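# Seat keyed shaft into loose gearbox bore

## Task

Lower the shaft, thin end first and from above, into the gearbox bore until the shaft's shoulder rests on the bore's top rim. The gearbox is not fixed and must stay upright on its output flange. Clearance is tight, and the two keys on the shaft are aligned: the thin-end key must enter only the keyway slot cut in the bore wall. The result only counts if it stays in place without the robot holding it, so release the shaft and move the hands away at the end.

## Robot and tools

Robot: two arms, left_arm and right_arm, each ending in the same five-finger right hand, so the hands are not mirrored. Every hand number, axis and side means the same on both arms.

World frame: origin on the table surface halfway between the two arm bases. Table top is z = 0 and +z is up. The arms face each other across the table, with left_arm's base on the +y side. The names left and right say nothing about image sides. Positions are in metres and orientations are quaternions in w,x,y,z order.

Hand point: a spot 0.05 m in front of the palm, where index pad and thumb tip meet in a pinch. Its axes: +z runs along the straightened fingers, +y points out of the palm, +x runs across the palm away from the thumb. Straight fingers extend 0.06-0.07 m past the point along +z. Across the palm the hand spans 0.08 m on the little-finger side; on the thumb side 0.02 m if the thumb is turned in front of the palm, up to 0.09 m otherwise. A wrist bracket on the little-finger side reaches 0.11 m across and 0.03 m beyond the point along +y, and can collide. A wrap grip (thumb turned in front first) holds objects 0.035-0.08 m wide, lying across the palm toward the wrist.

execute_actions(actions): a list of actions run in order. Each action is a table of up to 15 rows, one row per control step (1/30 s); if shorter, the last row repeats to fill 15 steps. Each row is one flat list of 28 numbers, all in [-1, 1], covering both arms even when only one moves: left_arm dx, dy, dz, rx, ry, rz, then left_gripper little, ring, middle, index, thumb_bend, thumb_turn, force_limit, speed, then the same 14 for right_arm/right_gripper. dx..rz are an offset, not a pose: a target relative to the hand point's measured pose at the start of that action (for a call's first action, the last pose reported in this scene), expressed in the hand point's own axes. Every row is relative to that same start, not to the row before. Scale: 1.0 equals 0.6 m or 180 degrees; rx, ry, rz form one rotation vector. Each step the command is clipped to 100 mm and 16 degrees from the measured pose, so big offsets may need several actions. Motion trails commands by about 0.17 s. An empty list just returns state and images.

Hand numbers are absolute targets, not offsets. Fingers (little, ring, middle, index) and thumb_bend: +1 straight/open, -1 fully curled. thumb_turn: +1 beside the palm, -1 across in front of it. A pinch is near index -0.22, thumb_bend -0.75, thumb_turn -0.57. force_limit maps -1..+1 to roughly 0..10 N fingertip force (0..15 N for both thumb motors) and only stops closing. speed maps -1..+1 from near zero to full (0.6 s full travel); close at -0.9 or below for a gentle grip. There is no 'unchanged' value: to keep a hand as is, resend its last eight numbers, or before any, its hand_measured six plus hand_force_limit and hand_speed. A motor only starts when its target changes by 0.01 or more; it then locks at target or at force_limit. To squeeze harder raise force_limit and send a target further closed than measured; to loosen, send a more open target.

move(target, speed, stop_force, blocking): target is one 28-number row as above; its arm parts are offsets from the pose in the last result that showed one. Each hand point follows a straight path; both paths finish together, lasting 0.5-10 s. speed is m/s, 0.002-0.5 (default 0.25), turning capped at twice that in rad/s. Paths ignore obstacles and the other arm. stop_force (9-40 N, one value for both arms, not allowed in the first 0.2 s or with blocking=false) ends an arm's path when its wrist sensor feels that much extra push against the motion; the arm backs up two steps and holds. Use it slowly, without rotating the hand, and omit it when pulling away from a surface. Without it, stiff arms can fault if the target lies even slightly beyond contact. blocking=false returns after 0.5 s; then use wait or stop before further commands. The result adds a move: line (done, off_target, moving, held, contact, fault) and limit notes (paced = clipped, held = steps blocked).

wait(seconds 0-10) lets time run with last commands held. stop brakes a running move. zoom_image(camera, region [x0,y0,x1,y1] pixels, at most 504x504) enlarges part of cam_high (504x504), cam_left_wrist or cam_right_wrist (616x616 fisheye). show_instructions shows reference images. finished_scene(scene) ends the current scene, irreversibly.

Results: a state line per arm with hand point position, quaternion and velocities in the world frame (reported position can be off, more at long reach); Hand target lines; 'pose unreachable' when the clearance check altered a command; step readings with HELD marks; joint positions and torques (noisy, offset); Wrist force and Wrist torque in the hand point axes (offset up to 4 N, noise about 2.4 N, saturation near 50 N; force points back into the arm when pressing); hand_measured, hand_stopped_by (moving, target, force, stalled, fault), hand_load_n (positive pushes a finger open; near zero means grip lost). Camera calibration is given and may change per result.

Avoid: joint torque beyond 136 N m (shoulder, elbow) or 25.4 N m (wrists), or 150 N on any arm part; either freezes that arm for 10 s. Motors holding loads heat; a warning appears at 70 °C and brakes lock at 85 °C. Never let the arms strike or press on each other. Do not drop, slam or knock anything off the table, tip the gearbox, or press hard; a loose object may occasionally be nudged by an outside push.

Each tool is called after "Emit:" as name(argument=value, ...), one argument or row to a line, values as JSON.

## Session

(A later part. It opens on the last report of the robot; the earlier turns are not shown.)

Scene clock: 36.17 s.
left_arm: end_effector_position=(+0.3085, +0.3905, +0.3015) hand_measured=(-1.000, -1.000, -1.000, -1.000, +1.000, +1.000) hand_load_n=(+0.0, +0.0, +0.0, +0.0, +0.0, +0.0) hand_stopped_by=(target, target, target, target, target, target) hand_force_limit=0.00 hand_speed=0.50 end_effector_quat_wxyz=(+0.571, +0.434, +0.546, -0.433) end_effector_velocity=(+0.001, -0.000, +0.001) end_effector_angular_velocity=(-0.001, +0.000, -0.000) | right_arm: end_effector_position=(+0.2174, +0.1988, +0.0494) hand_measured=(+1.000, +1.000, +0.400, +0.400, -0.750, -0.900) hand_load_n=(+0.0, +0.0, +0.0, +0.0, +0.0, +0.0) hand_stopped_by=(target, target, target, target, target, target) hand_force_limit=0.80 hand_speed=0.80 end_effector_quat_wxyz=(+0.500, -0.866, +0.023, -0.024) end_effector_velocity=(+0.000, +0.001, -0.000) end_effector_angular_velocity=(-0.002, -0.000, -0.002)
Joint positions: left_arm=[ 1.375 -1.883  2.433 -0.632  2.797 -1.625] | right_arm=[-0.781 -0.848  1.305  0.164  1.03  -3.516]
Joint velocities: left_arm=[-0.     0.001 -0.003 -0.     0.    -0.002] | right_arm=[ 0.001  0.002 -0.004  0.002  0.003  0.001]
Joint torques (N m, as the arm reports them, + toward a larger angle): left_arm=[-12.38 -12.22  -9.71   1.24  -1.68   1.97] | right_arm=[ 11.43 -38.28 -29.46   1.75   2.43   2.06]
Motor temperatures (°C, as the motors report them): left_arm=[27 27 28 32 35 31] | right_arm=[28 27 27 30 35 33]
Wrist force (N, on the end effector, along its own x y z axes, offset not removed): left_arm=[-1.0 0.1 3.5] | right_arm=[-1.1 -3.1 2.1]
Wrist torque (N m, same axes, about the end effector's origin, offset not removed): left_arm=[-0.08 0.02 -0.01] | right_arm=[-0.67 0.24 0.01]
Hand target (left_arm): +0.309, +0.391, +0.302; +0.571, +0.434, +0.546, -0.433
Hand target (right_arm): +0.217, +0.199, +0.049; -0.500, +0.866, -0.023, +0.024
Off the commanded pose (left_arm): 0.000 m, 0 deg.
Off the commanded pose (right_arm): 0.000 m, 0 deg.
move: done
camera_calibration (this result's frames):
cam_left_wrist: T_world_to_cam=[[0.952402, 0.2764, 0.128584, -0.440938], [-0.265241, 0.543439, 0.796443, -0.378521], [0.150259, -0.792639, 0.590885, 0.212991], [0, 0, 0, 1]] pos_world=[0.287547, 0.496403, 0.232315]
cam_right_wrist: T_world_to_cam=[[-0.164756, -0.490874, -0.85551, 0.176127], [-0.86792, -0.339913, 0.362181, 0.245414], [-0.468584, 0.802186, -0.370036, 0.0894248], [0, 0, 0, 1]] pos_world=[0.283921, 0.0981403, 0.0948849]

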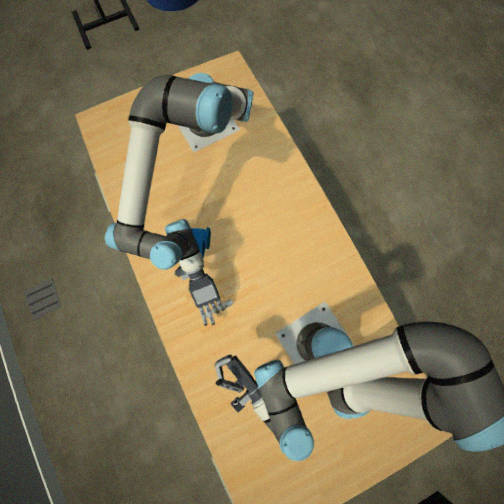

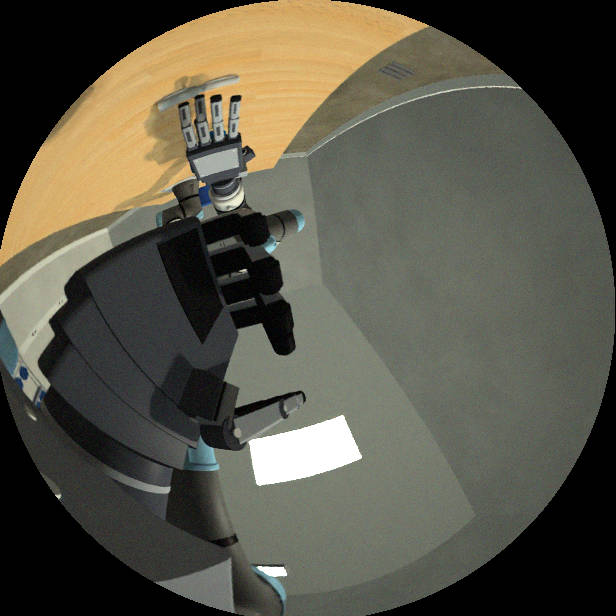

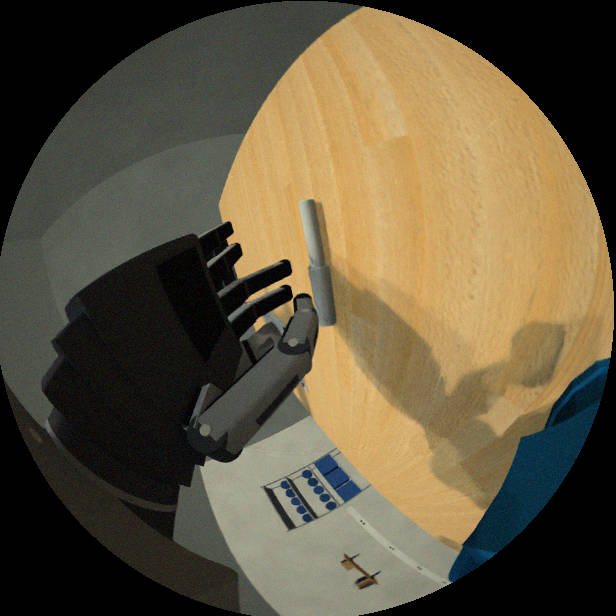

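Emit:
move(
  target=[0,0,0,0,0,0,-1,-1,-1,-1,1,1,0,0.5,0.026,0.014,0.0185,0,0,0,1,1,1,0.36,1,1,0.8,0.8],
  speed=0.04,
)

Emit:
move(
  target=[0,0,0,0,0,0,-1,-1,-1,-1,1,1,0,0.5,0,0.0173,0.01,0,0,0,1,1,1,0.36,1,1,0.8,0.8],
  speed=0.008,
  stop_force=12,
)

Emit:
zoom_image(
  camera="cam_right_wrist",
  region=[200,130,440,400],
)

Scene clock: 37.70 s.
left_arm: end_effector_position=(+0.3085, +0.3905, +0.3015) hand_measured=(-1.000, -1.000, -1.000, -1.000, +1.000, +1.000) hand_load_n=(+0.0, +0.0, +0.0, +0.0, +0.0, +0.0) hand_stopped_by=(target, target, target, target, target, target) hand_force_limit=0.00 hand_speed=0.50 end_effector_quat_wxyz=(+0.571, +0.434, +0.546, -0.433) end_effector_velocity=(+0.000, +0.000, -0.001) end_effector_angular_velocity=(-0.000, +0.004, -0.000) | right_arm: end_effector_position=(+0.2336, +0.2032, +0.0369) hand_measured=(+1.000, +1.000, +1.000, +0.360, +1.000, +1.000) hand_load_n=(+0.0, +0.0, +0.0, +0.0, +0.0, +0.0) hand_stopped_by=(target, target, target, target, target, target) hand_force_limit=0.80 hand_speed=0.80 end_effector_quat_wxyz=(+0.500, -0.866, +0.023, -0.024) end_effector_velocity=(+0.001, +0.000, +0.000) end_effector_angular_velocity=(+0.001, -0.000, -0.000)
Joint positions: left_arm=[ 1.375 -1.883  2.433 -0.632  2.797 -1.625] | right_arm=[-0.797 -0.807  1.268  0.167  1.017 -3.527]
Joint velocities: left_arm=[ 0.     0.002  0.001 -0.001  0.001 -0.002] | right_arm=[-0.001 -0.    -0.    -0.001 -0.     0.   ]
Joint torques (N m, as the arm reports them, + toward a larger angle): left_arm=[-12.13 -11.9   -9.93   1.2   -1.72   2.05] | right_arm=[-14.59 -38.19 -29.82   1.83  -3.46  -1.68]
Motor temperatures (°C, as the motors report them): left_arm=[27 27 28 32 35 31] | right_arm=[28 27 27 30 35 33]
Wrist force (N, on the end effector, along its own x y z axes, offset not removed): left_arm=[-4.4 0.5 3.9] | right_arm=[-1.3 -1.2 2.4]
Wrist torque (N m, same axes, about the end effector's origin, offset not removed): left_arm=[-0.13 0.57 -0.28] | right_arm=[-0.32 0.33 0.11]
Hand target (left_arm): +0.309, +0.391, +0.302; +0.571, +0.434, +0.546, -0.433
Hand target (right_arm): +0.234, +0.203, +0.037; -0.500, +0.866, -0.023, +0.024
Off the commanded pose (left_arm): 0.000 m, 0 deg.
Off the commanded pose (right_arm): 0.000 m, 0 deg.
move: done
camera_calibration (this result's frames):
cam_left_wrist: T_world_to_cam=[[0.952402, 0.2764, 0.128584, -0.440938], [-0.265241, 0.543439, 0.796443, -0.378521], [0.150259, -0.792639, 0.590885, 0.212991], [0, 0, 0, 1]] pos_world=[0.287547, 0.496403, 0.232315]
cam_right_wrist: T_world_to_cam=[[-0.164766, -0.490858, -0.855518, 0.170267], [-0.867916, -0.339919, 0.362184, 0.265471], [-0.468588, 0.802193, -0.370016, 0.0888259], [0, 0, 0, 1]] pos_world=[0.300083, 0.10256, 0.0823845]

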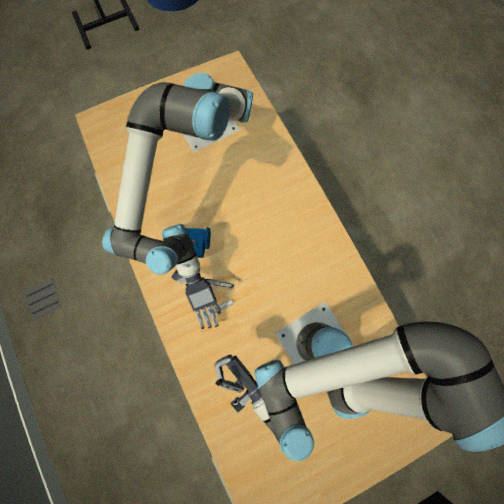

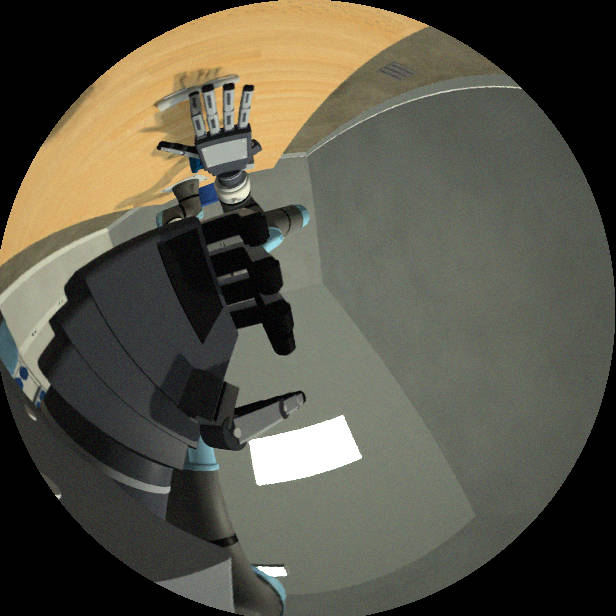

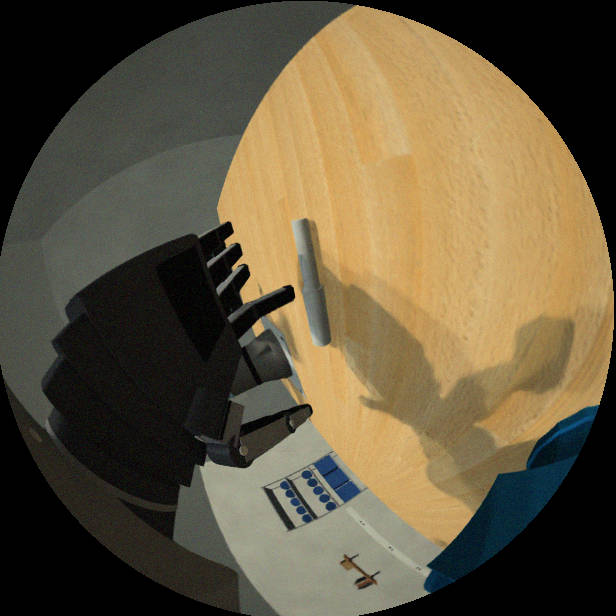

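Scene clock: 39.43 s.
left_arm: end_effector_position=(+0.3085, +0.3905, +0.3015) hand_measured=(-1.000, -1.000, -1.000, -1.000, +1.000, +1.000) hand_load_n=(+0.0, +0.0, +0.0, +0.0, +0.0, +0.0) hand_stopped_by=(target, target, target, target, target, target) hand_force_limit=0.00 hand_speed=0.50 end_effector_quat_wxyz=(+0.571, +0.434, +0.546, -0.433) end_effector_velocity=(-0.000, -0.000, +0.000) end_effector_angular_velocity=(-0.000, +0.001, -0.001) | right_arm: end_effector_position=(+0.2338, +0.2033, +0.0250) hand_measured=(+1.000, +1.000, +1.000, +0.360, +1.000, +1.000) hand_load_n=(+0.0, +0.0, +0.0, +0.5, +0.0, +0.0) hand_stopped_by=(target, target, target, target, target, target) hand_force_limit=0.80 hand_speed=0.80 end_effector_quat_wxyz=(+0.500, -0.866, +0.023, -0.024) end_effector_velocity=(+0.001, +0.000, -0.001) end_effector_angular_velocity=(+0.000, -0.001, -0.002)
Joint positions: left_arm=[ 1.375 -1.883  2.433 -0.632  2.797 -1.625] | right_arm=[-0.798 -0.794  1.276  0.145  1.017 -3.527]
Joint velocities: left_arm=[-0.001 -0.001  0.     0.     0.001 -0.002] | right_arm=[-0.001  0.001  0.    -0.003  0.001  0.   ]
Joint torques (N m, as the arm reports them, + toward a larger angle): left_arm=[-12.29 -11.92 -10.16   1.16  -1.68   1.87] | right_arm=[-14.34 -38.21  -9.12  -1.17  -3.4   -1.54]
Motor temperatures (°C, as the motors report them): left_arm=[27 27 28 32 35 31] | right_arm=[28 27 27 30 35 33]
Wrist force (N, on the end effector, along its own x y z axes, offset not removed): left_arm=[-2.2 -2.2 2.2] | right_arm=[-0.1 0.1 1.9]
Wrist torque (N m, same axes, about the end effector's origin, offset not removed): left_arm=[-0.55 0.16 -0.22] | right_arm=[-0.27 0.03 0.23]
Hand target (left_arm): +0.309, +0.391, +0.302; +0.571, +0.434, +0.546, -0.433
Hand target (right_arm): +0.234, +0.203, +0.025; -0.500, +0.866, -0.023, +0.024
Off the commanded pose (left_arm): 0.000 m, 0 deg.
Off the commanded pose (right_arm): 0.000 m, 0 deg.
move: done
camera_calibration (this result's frames):
cam_left_wrist: T_world_to_cam=[[0.952402, 0.2764, 0.128584, -0.440938], [-0.265242, 0.543439, 0.796443, -0.378521], [0.150259, -0.792639, 0.590885, 0.212991], [0, 0, 0, 1]] pos_world=[0.287547, 0.496403, 0.232315]
cam_right_wrist: T_world_to_cam=[[-0.164766, -0.490863, -0.855515, 0.160119], [-0.867914, -0.33992, 0.362188, 0.269999], [-0.468591, 0.80219, -0.370019, 0.0845285], [0, 0, 0, 1]] pos_world=[0.300327, 0.102567, 0.0704707]

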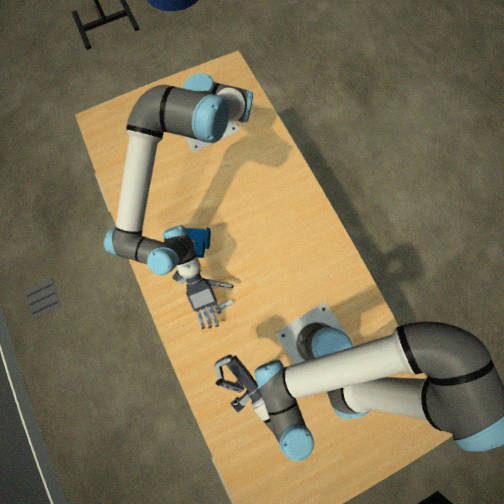

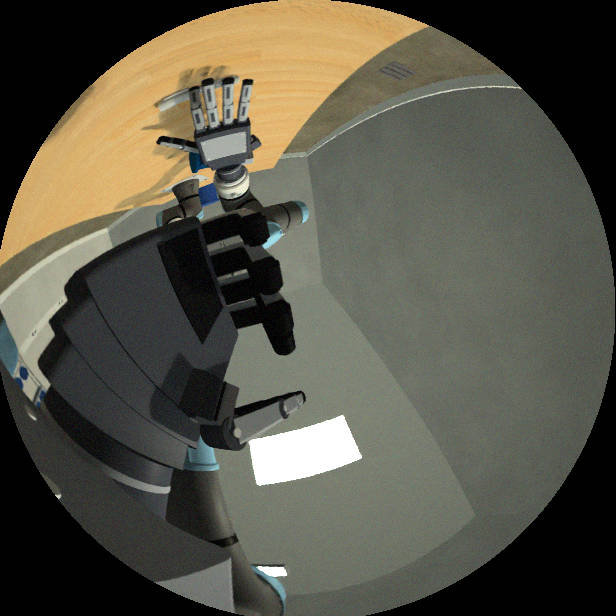

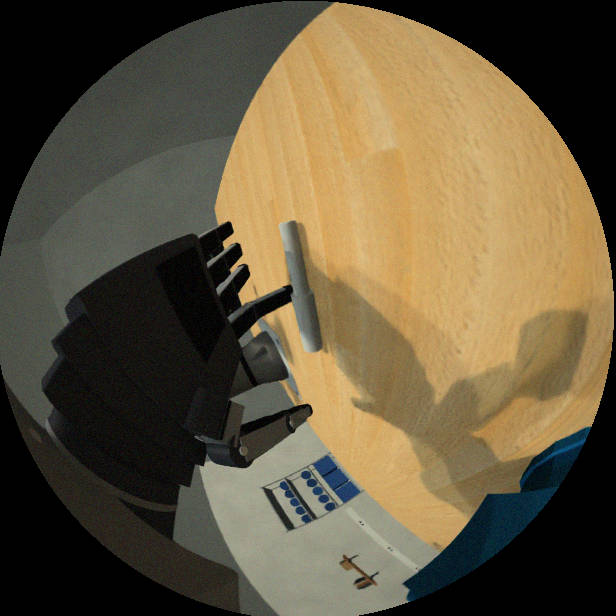

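Region (200, 130, 440, 400) of cam_right_wrist's 616x616 image, scaled by 1.867, with more detail than that image has.

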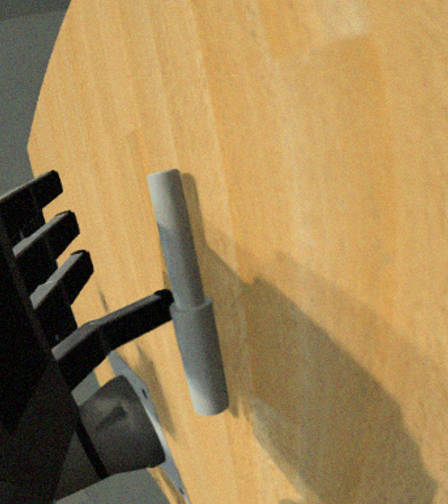

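Emit:
move(
  target=[0,0,0,0,0,0,-1,-1,-1,-1,1,1,0,0.5,-0.003,0.0083,-0.0144,0,0,0,1,1,1,0.36,1,1,0.8,0.8],
  speed=0.01,
  stop_force=20,
)

Emit:
zoom_image(
  camera="cam_right_wrist",
  region=[200,130,440,400],
)

Emit:
zoom_image(
  camera="cam_left_wrist",
  region=[130,50,290,180],
)

Scene clock: 40.83 s.
left_arm: end_effector_position=(+0.3085, +0.3905, +0.3015) hand_measured=(-1.000, -1.000, -1.000, -1.000, +1.000, +1.000) hand_load_n=(+0.0, +0.0, +0.0, +0.0, +0.0, +0.0) hand_stopped_by=(target, target, target, target, target, target) hand_force_limit=0.00 hand_speed=0.50 end_effector_quat_wxyz=(+0.571, +0.434, +0.546, -0.433) end_effector_velocity=(-0.000, -0.000, +0.000) end_effector_angular_velocity=(+0.000, -0.003, -0.001) | right_arm: end_effector_position=(+0.2314, +0.1935, +0.0249) hand_measured=(+1.000, +1.000, +1.000, +0.360, +1.000, +1.000) hand_load_n=(+0.0, +0.0, +0.0, +0.0, +0.0, +0.0) hand_stopped_by=(target, target, target, target, target, target) hand_force_limit=0.80 hand_speed=0.80 end_effector_quat_wxyz=(+0.500, -0.866, +0.023, -0.024) end_effector_velocity=(-0.001, -0.002, -0.000) end_effector_angular_velocity=(-0.001, +0.001, -0.000)
Joint positions: left_arm=[ 1.375 -1.883  2.433 -0.632  2.797 -1.625] | right_arm=[-0.806 -0.814  1.315  0.129  1.01  -3.533]
Joint velocities: left_arm=[ 0.     0.001 -0.    -0.002  0.001  0.002] | right_arm=[-0.001 -0.003  0.005 -0.001 -0.001 -0.001]
Joint torques (N m, as the arm reports them, + toward a larger angle): left_arm=[-12.45 -11.35  -9.69   1.22  -1.74   2.06] | right_arm=[-13.97 -51.54  -8.54  -1.1   -3.43  -1.65]
Motor temperatures (°C, as the motors report them): left_arm=[27 27 28 32 35 31] | right_arm=[28 27 27 30 35 33]
Wrist force (N, on the end effector, along its own x y z axes, offset not removed): left_arm=[-3.2 1.0 2.1] | right_arm=[-1.0 -0.5 1.5]
Wrist torque (N m, same axes, about the end effector's origin, offset not removed): left_arm=[0.10 0.24 -0.05] | right_arm=[-0.13 0.12 0.10]
Hand target (left_arm): +0.309, +0.391, +0.302; +0.571, +0.434, +0.546, -0.433
Hand target (right_arm): +0.231, +0.193, +0.025; -0.500, +0.866, -0.023, +0.024
Off the commanded pose (left_arm): 0.000 m, 0 deg.
Off the commanded pose (right_arm): 0.000 m, 0 deg.
move: done
camera_calibration (this result's frames):
cam_left_wrist: T_world_to_cam=[[0.952402, 0.2764, 0.128584, -0.440938], [-0.265241, 0.543439, 0.796443, -0.378521], [0.150259, -0.792639, 0.590885, 0.212991], [0, 0, 0, 1]] pos_world=[0.287547, 0.496403, 0.232315]
cam_right_wrist: T_world_to_cam=[[-0.164775, -0.490868, -0.85551, 0.154914], [-0.867908, -0.339921, 0.3622, 0.264622], [-0.468598, 0.802186, -0.370018, 0.0912083], [0, 0, 0, 1]] pos_world=[0.297934, 0.0928267, 0.0704329]

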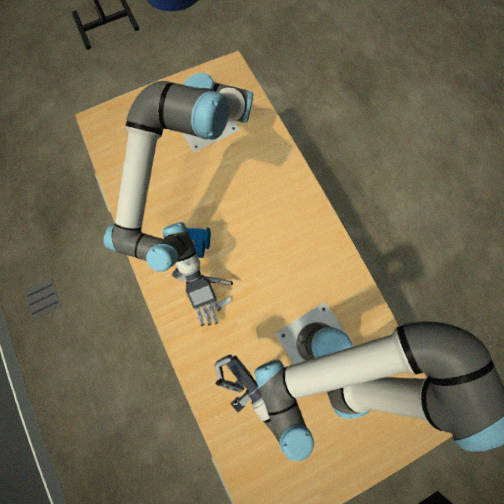

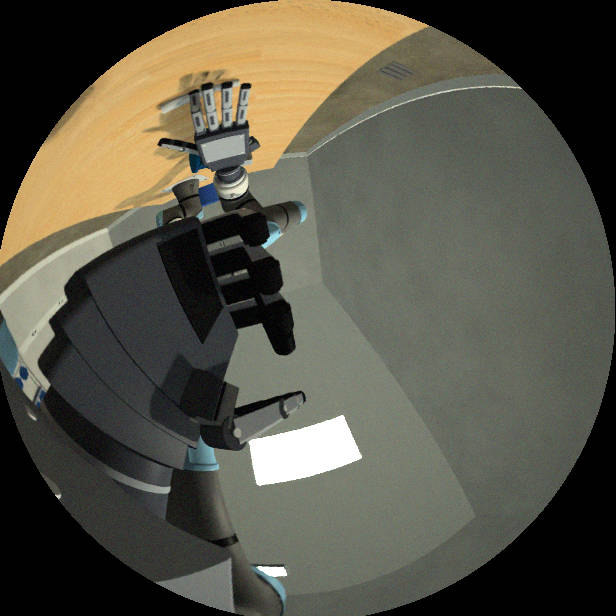

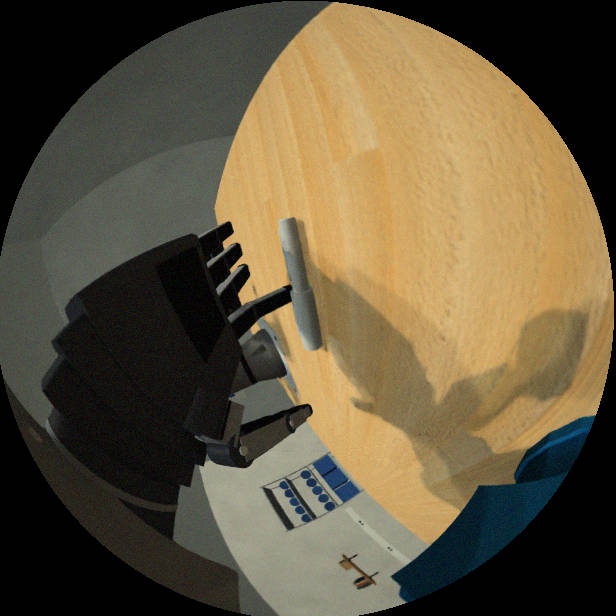

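Region (200, 130, 440, 400) of cam_right_wrist's 616x616 image, scaled by 1.867, with more detail than that image has.

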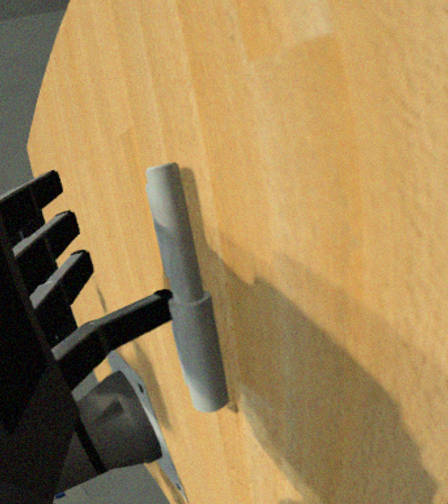

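Region (130, 50, 290, 180) of cam_left_wrist's 616x616 image, scaled by 3.150, with more detail than that image has; it fills the top 410 rows of this view, and the rest is white.

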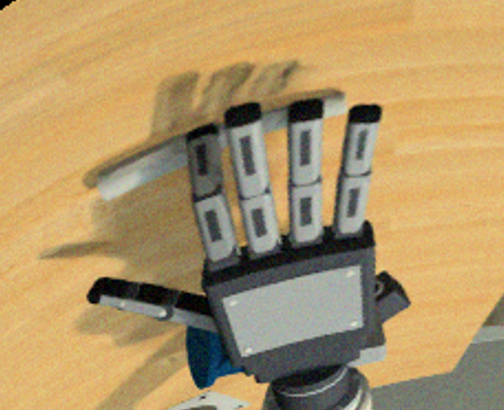

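Emit:
move(
  target=[0,0,0,0,0,0,-1,-1,-1,-1,1,1,0,0.5,0,0.005,-0.0087,0,0,0,1,1,1,0.36,-0.75,1,0.8,0.3],
  speed=0.008,
)

Emit:
move(
  target=[0,0,0,0,0,0,-1,-1,-1,-1,1,1,0,0.5,0,0,0,0,0,0,1,1,1,0.36,-0.75,-0.9,0.8,0.3],
)

Emit:
zoom_image(
  camera="cam_right_wrist",
  region=[200,130,440,400],
)

Emit:
zoom_image(
  camera="cam_left_wrist",
  region=[130,50,290,180],
)

Scene clock: 42.63 s.
left_arm: end_effector_position=(+0.3085, +0.3905, +0.3015) hand_measured=(-1.000, -1.000, -1.000, -1.000, +1.000, +1.000) hand_load_n=(+0.0, +0.0, +0.0, +0.0, +0.0, +0.0) hand_stopped_by=(target, target, target, target, target, target) hand_force_limit=0.00 hand_speed=0.50 end_effector_quat_wxyz=(+0.571, +0.434, +0.546, -0.433) end_effector_velocity=(-0.000, -0.000, +0.000) end_effector_angular_velocity=(+0.000, -0.002, -0.001) | right_arm: end_effector_position=(+0.2311, +0.1875, +0.0249) hand_measured=(+1.000, +1.000, +1.000, +0.360, -0.750, +1.000) hand_load_n=(+0.0, +0.0, +0.0, +0.0, +0.0, +0.0) hand_stopped_by=(target, target, target, target, target, target) hand_force_limit=0.80 hand_speed=0.30 end_effector_quat_wxyz=(+0.500, -0.866, +0.023, -0.024) end_effector_velocity=(-0.001, +0.000, +0.000) end_effector_angular_velocity=(-0.000, +0.001, +0.001)
Joint positions: left_arm=[ 1.375 -1.883  2.433 -0.632  2.797 -1.625] | right_arm=[-0.812 -0.825  1.336  0.122  1.005 -3.537]
Joint velocities: left_arm=[-0.     0.     0.    -0.001  0.     0.001] | right_arm=[ 0.    -0.    -0.     0.001 -0.001  0.   ]
Joint torques (N m, as the arm reports them, + toward a larger angle): left_arm=[-11.99 -11.79 -10.13   1.3   -1.62   1.99] | right_arm=[-14.4  -51.16  -8.31  -1.02  -3.61  -1.62]
Motor temperatures (°C, as the motors report them): left_arm=[27 27 28 32 35 31] | right_arm=[28 27 27 30 35 33]
Wrist force (N, on the end effector, along its own x y z axes, offset not removed): left_arm=[-3.9 -1.1 0.3] | right_arm=[-0.2 -3.2 0.9]
Wrist torque (N m, same axes, about the end effector's origin, offset not removed): left_arm=[0.04 0.69 -0.48] | right_arm=[-0.52 0.17 -0.09]
Hand target (left_arm): +0.309, +0.391, +0.302; +0.571, +0.434, +0.546, -0.433
Hand target (right_arm): +0.231, +0.188, +0.025; -0.500, +0.866, -0.023, +0.024
Off the commanded pose (left_arm): 0.000 m, 0 deg.
Off the commanded pose (right_arm): 0.000 m, 0 deg.
move: done
camera_calibration (this result's frames):
cam_left_wrist: T_world_to_cam=[[0.952402, 0.2764, 0.128584, -0.440938], [-0.265241, 0.543439, 0.796443, -0.378521], [0.150259, -0.792639, 0.590885, 0.212991], [0, 0, 0, 1]] pos_world=[0.287547, 0.496403, 0.232315]
cam_right_wrist: T_world_to_cam=[[-0.164779, -0.490861, -0.855513, 0.15191], [-0.867907, -0.339923, 0.362201, 0.262251], [-0.468599, 0.802189, -0.37001, 0.0958518], [0, 0, 0, 1]] pos_world=[0.297557, 0.0868205, 0.0704391]

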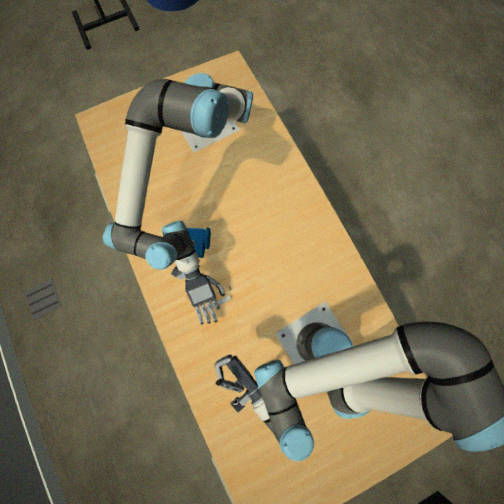

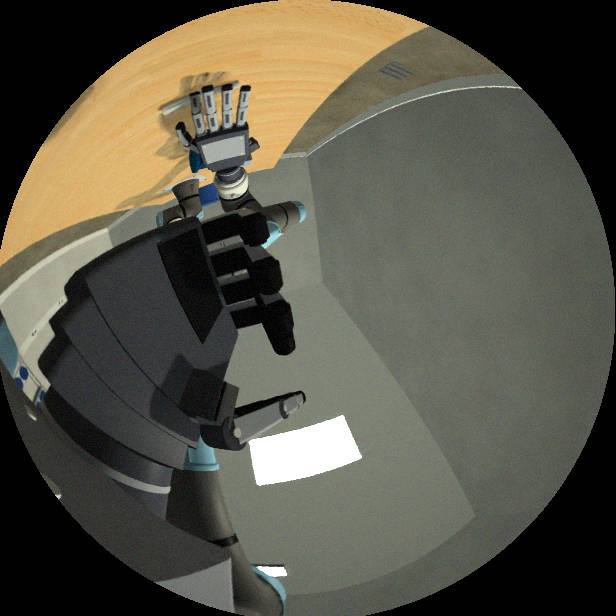

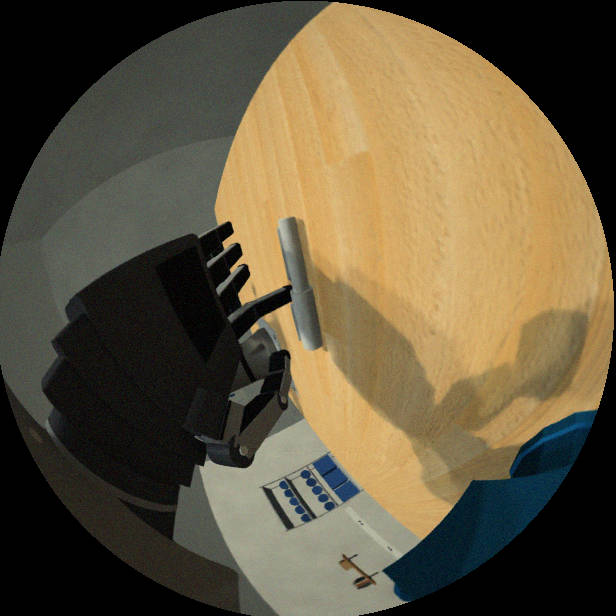

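Scene clock: 43.93 s.
left_arm: end_effector_position=(+0.3085, +0.3905, +0.3015) hand_measured=(-1.000, -1.000, -1.000, -1.000, +1.000, +1.000) hand_load_n=(+0.0, +0.0, +0.0, +0.0, +0.0, +0.0) hand_stopped_by=(target, target, target, target, target, target) hand_force_limit=0.00 hand_speed=0.50 end_effector_quat_wxyz=(+0.571, +0.434, +0.546, -0.433) end_effector_velocity=(-0.000, -0.000, -0.000) end_effector_angular_velocity=(+0.000, +0.000, -0.000) | right_arm: end_effector_position=(+0.2311, +0.1875, +0.0249) hand_measured=(+1.000, +1.000, +1.000, +0.360, -0.750, -0.900) hand_load_n=(+0.0, +0.0, +0.0, +0.0, +0.0, +0.0) hand_stopped_by=(target, target, target, target, target, target) hand_force_limit=0.80 hand_speed=0.30 end_effector_quat_wxyz=(+0.500, -0.866, +0.023, -0.024) end_effector_velocity=(-0.000, +0.000, +0.000) end_effector_angular_velocity=(+0.000, +0.000, +0.001)
Joint positions: left_arm=[ 1.375 -1.883  2.433 -0.632  2.797 -1.625] | right_arm=[-0.812 -0.825  1.336  0.122  1.005 -3.537]
Joint velocities: left_arm=[-0.    -0.001  0.001  0.    -0.     0.   ] | right_arm=[ 0.    -0.    -0.     0.    -0.001 -0.   ]
Joint torques (N m, as the arm reports them, + toward a larger angle): left_arm=[-12.29 -11.74 -10.78   1.22  -1.62   2.02] | right_arm=[-14.37 -50.93  -8.84  -0.95  -3.33  -1.4 ]
Motor temperatures (°C, as the motors report them): left_arm=[27 27 28 32 35 31] | right_arm=[28 27 27 30 35 33]
Wrist force (N, on the end effector, along its own x y z axes, offset not removed): left_arm=[-5.2 -1.3 -1.6] | right_arm=[0.1 -1.9 2.2]
Wrist torque (N m, same axes, about the end effector's origin, offset not removed): left_arm=[-0.09 0.59 -0.43] | right_arm=[-0.48 -0.02 0.08]
Hand target (left_arm): +0.309, +0.391, +0.302; +0.571, +0.434, +0.546, -0.433
Hand target (right_arm): +0.231, +0.188, +0.025; -0.500, +0.866, -0.023, +0.024
Off the commanded pose (left_arm): 0.000 m, 0 deg.
Off the commanded pose (right_arm): 0.000 m, 0 deg.
move: done
camera_calibration (this result's frames):
cam_left_wrist: T_world_to_cam=[[0.952402, 0.2764, 0.128584, -0.440938], [-0.265241, 0.543439, 0.796443, -0.378521], [0.150259, -0.792639, 0.590885, 0.212991], [0, 0, 0, 1]] pos_world=[0.287547, 0.496403, 0.232315]
cam_right_wrist: T_world_to_cam=[[-0.164777, -0.490861, -0.855514, 0.151909], [-0.867907, -0.339924, 0.3622, 0.262251], [-0.4686, 0.802189, -0.37001, 0.0958521], [0, 0, 0, 1]] pos_world=[0.297557, 0.0868205, 0.0704394]

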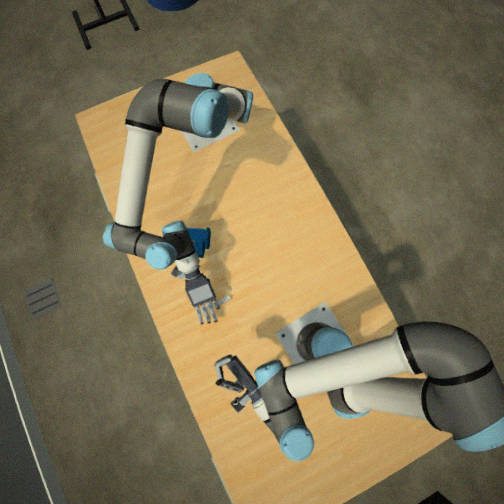

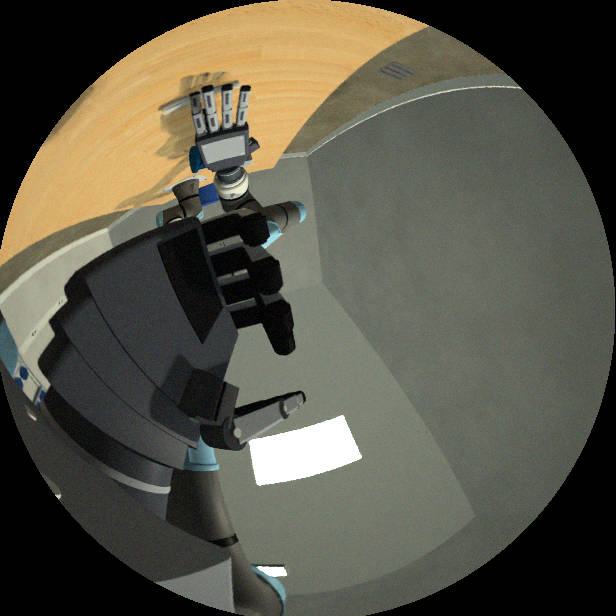

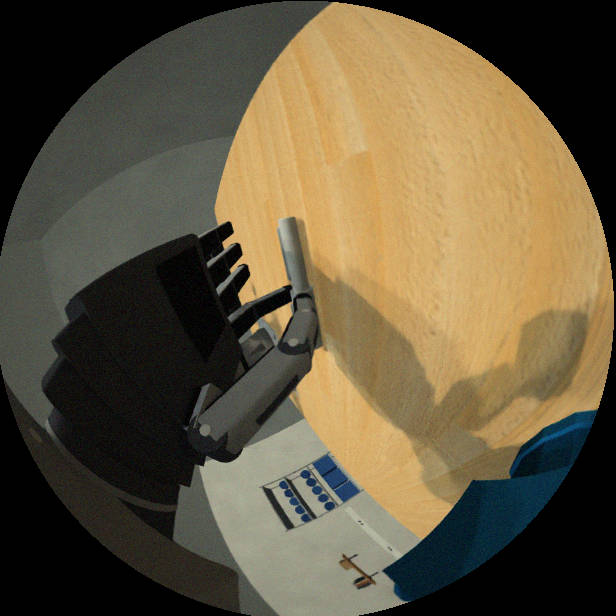

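Region (200, 130, 440, 400) of cam_right_wrist's 616x616 image, scaled by 1.867, with more detail than that image has.

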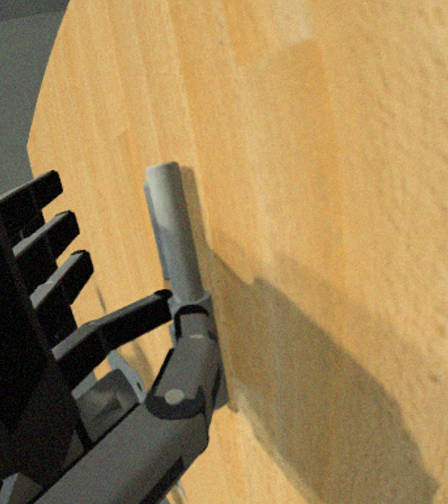

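Region (130, 50, 290, 180) of cam_left_wrist's 616x616 image, scaled by 3.150, with more detail than that image has; it fills the top 410 rows of this view, and the rest is white.

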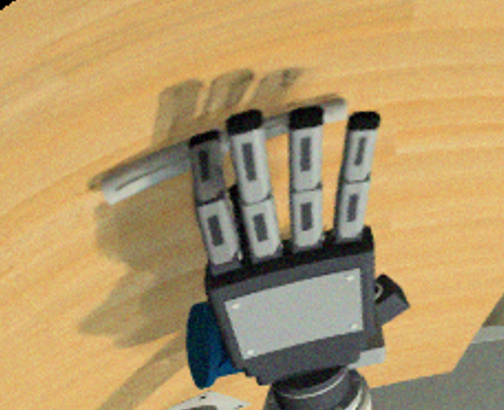

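Emit:
move(
  target=[0,0,0,0,0,0,-1,-1,-1,-1,1,1,0,0.5,0,0.005,-0.0035,0,0,0,1,1,0.5,0.36,-0.75,-0.9,0.8,0.3],
  speed=0.006,
)

Emit:
move(
  target=[0,0,0,0,0,0,-1,-1,-1,-1,1,1,0,0.5,-0.027,0,0,0,0,0,1,1,0.38,0.36,-0.75,-0.9,0.8,-0.5],
  speed=0.012,
)

Emit:
zoom_image(
  camera="cam_right_wrist",
  region=[200,130,440,400],
)

Emit:
zoom_image(
  camera="cam_left_wrist",
  region=[130,50,290,180],
)

Scene clock: 45.00 s.
left_arm: end_effector_position=(+0.3085, +0.3905, +0.3015) hand_measured=(-1.000, -1.000, -1.000, -1.000, +1.000, +1.000) hand_load_n=(+0.0, +0.0, +0.0, +0.0, +0.0, +0.0) hand_stopped_by=(target, target, target, target, target, target) hand_force_limit=0.00 hand_speed=0.50 end_effector_quat_wxyz=(+0.571, +0.434, +0.546, -0.433) end_effector_velocity=(+0.000, -0.000, +0.002) end_effector_angular_velocity=(-0.000, -0.004, -0.001) | right_arm: end_effector_position=(+0.2309, +0.1842, +0.0234) hand_measured=(+1.000, +1.000, +0.500, +0.360, -0.750, -0.900) hand_load_n=(+0.0, +0.0, +0.0, +0.0, +0.0, +0.0) hand_stopped_by=(target, target, target, target, target, target) hand_force_limit=0.80 hand_speed=0.30 end_effector_quat_wxyz=(+0.500, -0.866, +0.023, -0.024) end_effector_velocity=(+0.000, -0.000, +0.000) end_effector_angular_velocity=(+0.001, -0.001, -0.000)
Joint positions: left_arm=[ 1.375 -1.883  2.433 -0.632  2.797 -1.625] | right_arm=[-0.816 -0.83   1.349  0.115  1.002 -3.54 ]
Joint velocities: left_arm=[ 0.    -0.001 -0.002  0.     0.001  0.001] | right_arm=[-0.001 -0.001  0.002 -0.003 -0.    -0.001]
Joint torques (N m, as the arm reports them, + toward a larger angle): left_arm=[-12.18 -11.81 -10.71   1.22  -1.64   1.92] | right_arm=[-14.17 -50.77  -8.29  -0.94  -3.47  -1.62]
Motor temperatures (°C, as the motors report them): left_arm=[27 27 28 32 35 31] | right_arm=[28 27 27 30 35 33]
Wrist force (N, on the end effector, along its own x y z axes, offset not removed): left_arm=[-4.7 1.9 2.2] | right_arm=[0.3 -3.6 1.2]
Wrist torque (N m, same axes, about the end effector's origin, offset not removed): left_arm=[0.07 0.59 -0.22] | right_arm=[-0.69 0.13 -0.05]
Hand target (left_arm): +0.309, +0.391, +0.302; +0.571, +0.434, +0.546, -0.433
Hand target (right_arm): +0.231, +0.184, +0.023; -0.500, +0.866, -0.023, +0.024
Off the commanded pose (left_arm): 0.000 m, 0 deg.
Off the commanded pose (right_arm): 0.000 m, 0 deg.
move: done
camera_calibration (this result's frames):
cam_left_wrist: T_world_to_cam=[[0.952402, 0.2764, 0.128584, -0.440938], [-0.265241, 0.543439, 0.796443, -0.378521], [0.150259, -0.792639, 0.590885, 0.212991], [0, 0, 0, 1]] pos_world=[0.287547, 0.496403, 0.232315]
cam_right_wrist: T_world_to_cam=[[-0.164783, -0.490866, -0.85551, 0.148977], [-0.867905, -0.339922, 0.362207, 0.261546], [-0.468602, 0.802187, -0.370011, 0.0978221], [0, 0, 0, 1]] pos_world=[0.297386, 0.0835615, 0.0689124]

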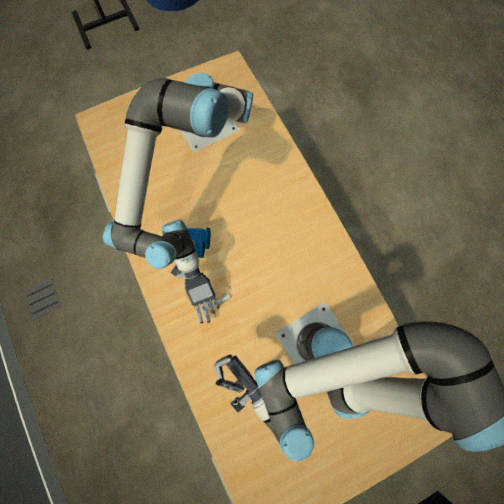

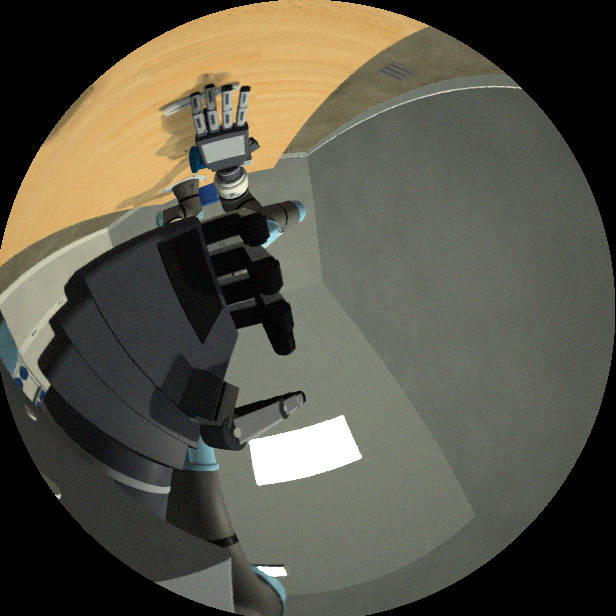

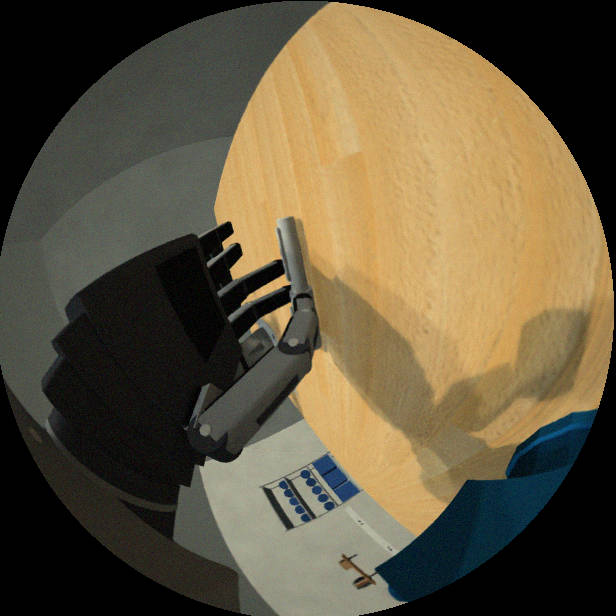

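Scene clock: 46.57 s.
left_arm: end_effector_position=(+0.3085, +0.3905, +0.3015) hand_measured=(-1.000, -1.000, -1.000, -1.000, +1.000, +1.000) hand_load_n=(+0.0, +0.0, +0.0, +0.0, +0.0, +0.0) hand_stopped_by=(target, target, target, target, target, target) hand_force_limit=0.00 hand_speed=0.50 end_effector_quat_wxyz=(+0.571, +0.434, +0.546, -0.433) end_effector_velocity=(+0.000, -0.000, -0.000) end_effector_angular_velocity=(-0.000, -0.000, -0.001) | right_arm: end_effector_position=(+0.2148, +0.1853, +0.0231) hand_measured=(+1.000, +1.000, +0.380, +0.360, -0.750, -0.900) hand_load_n=(+0.0, +0.0, +0.0, +0.0, +0.0, +0.0) hand_stopped_by=(target, target, target, target, target, target) hand_force_limit=0.80 hand_speed=-0.50 end_effector_quat_wxyz=(+0.500, -0.866, +0.023, -0.024) end_effector_velocity=(-0.002, +0.000, -0.000) end_effector_angular_velocity=(-0.000, -0.000, +0.000)
Joint positions: left_arm=[ 1.375 -1.883  2.433 -0.632  2.797 -1.625] | right_arm=[-0.794 -0.846  1.378  0.094  1.02  -3.525]
Joint velocities: left_arm=[-0.001  0.001  0.001 -0.002 -0.001 -0.   ] | right_arm=[ 0.003 -0.002  0.003 -0.002  0.003  0.001]
Joint torques (N m, as the arm reports them, + toward a larger angle): left_arm=[-12.35 -11.01 -10.1    1.27  -1.72   1.94] | right_arm=[ 12.23 -50.28  -8.36  -1.01   2.37   1.85]
Motor temperatures (°C, as the motors report them): left_arm=[27 27 28 32 35 31] | right_arm=[28 27 27 30 35 33]
Wrist force (N, on the end effector, along its own x y z axes, offset not removed): left_arm=[-2.5 0.8 -1.3] | right_arm=[-0.3 -3.6 1.4]
Wrist torque (N m, same axes, about the end effector's origin, offset not removed): left_arm=[0.26 0.23 0.14] | right_arm=[-0.62 0.15 0.16]
Hand target (left_arm): +0.309, +0.391, +0.302; +0.571, +0.434, +0.546, -0.433
Hand target (right_arm): +0.215, +0.185, +0.023; -0.500, +0.866, -0.023, +0.024
Off the commanded pose (left_arm): 0.000 m, 0 deg.
Off the commanded pose (right_arm): 0.000 m, 0 deg.
move: done
camera_calibration (this result's frames):
cam_left_wrist: T_world_to_cam=[[0.952402, 0.2764, 0.128584, -0.440938], [-0.265241, 0.543439, 0.796443, -0.378521], [0.150259, -0.792639, 0.590885, 0.212991], [0, 0, 0, 1]] pos_world=[0.287547, 0.496403, 0.232315]
cam_right_wrist: T_world_to_cam=[[-0.164763, -0.490898, -0.855496, 0.146546], [-0.867903, -0.339926, 0.362207, 0.248081], [-0.468612, 0.802166, -0.370045, 0.0893741], [0, 0, 0, 1]] pos_world=[0.281337, 0.0845753, 0.0685852]

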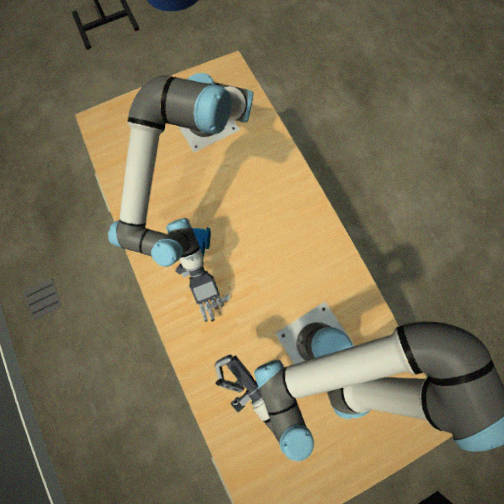

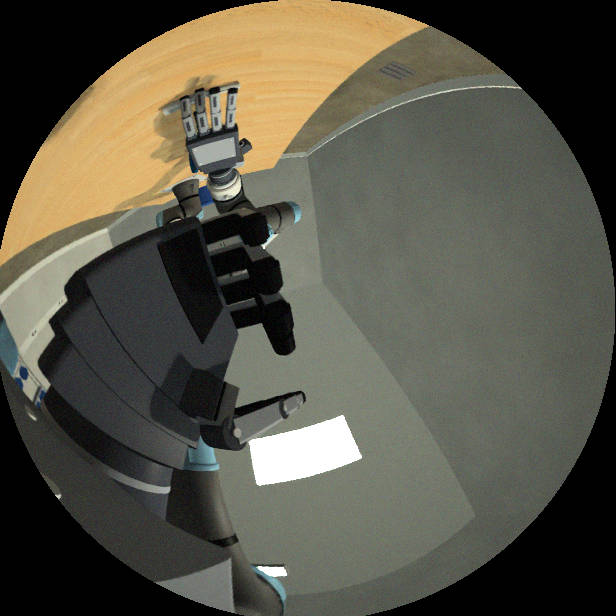

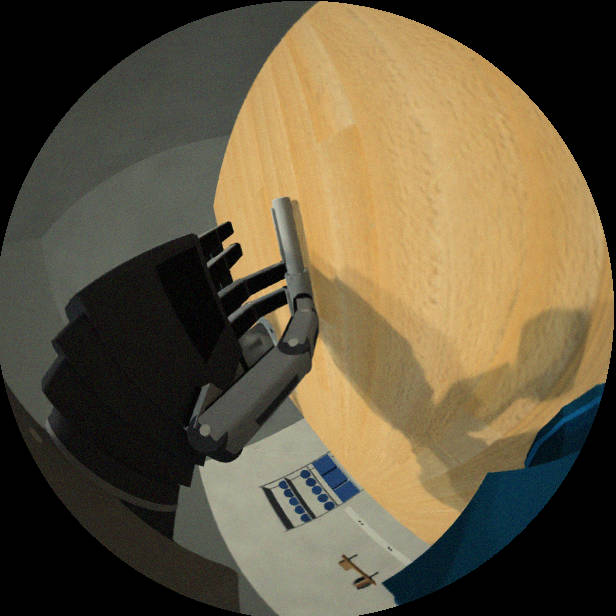

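Region (200, 130, 440, 400) of cam_right_wrist's 616x616 image, scaled by 1.867, with more detail than that image has.

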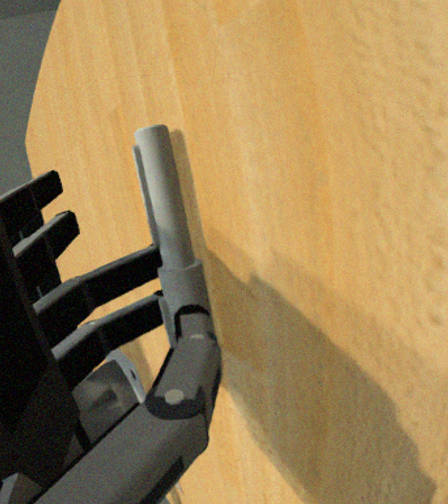

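Region (130, 50, 290, 180) of cam_left_wrist's 616x616 image, scaled by 3.150, with more detail than that image has; it fills the top 410 rows of this view, and the rest is white.

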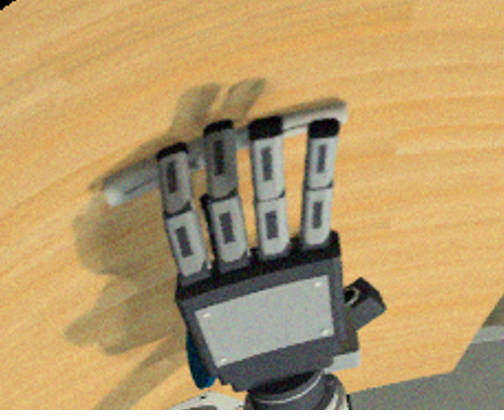

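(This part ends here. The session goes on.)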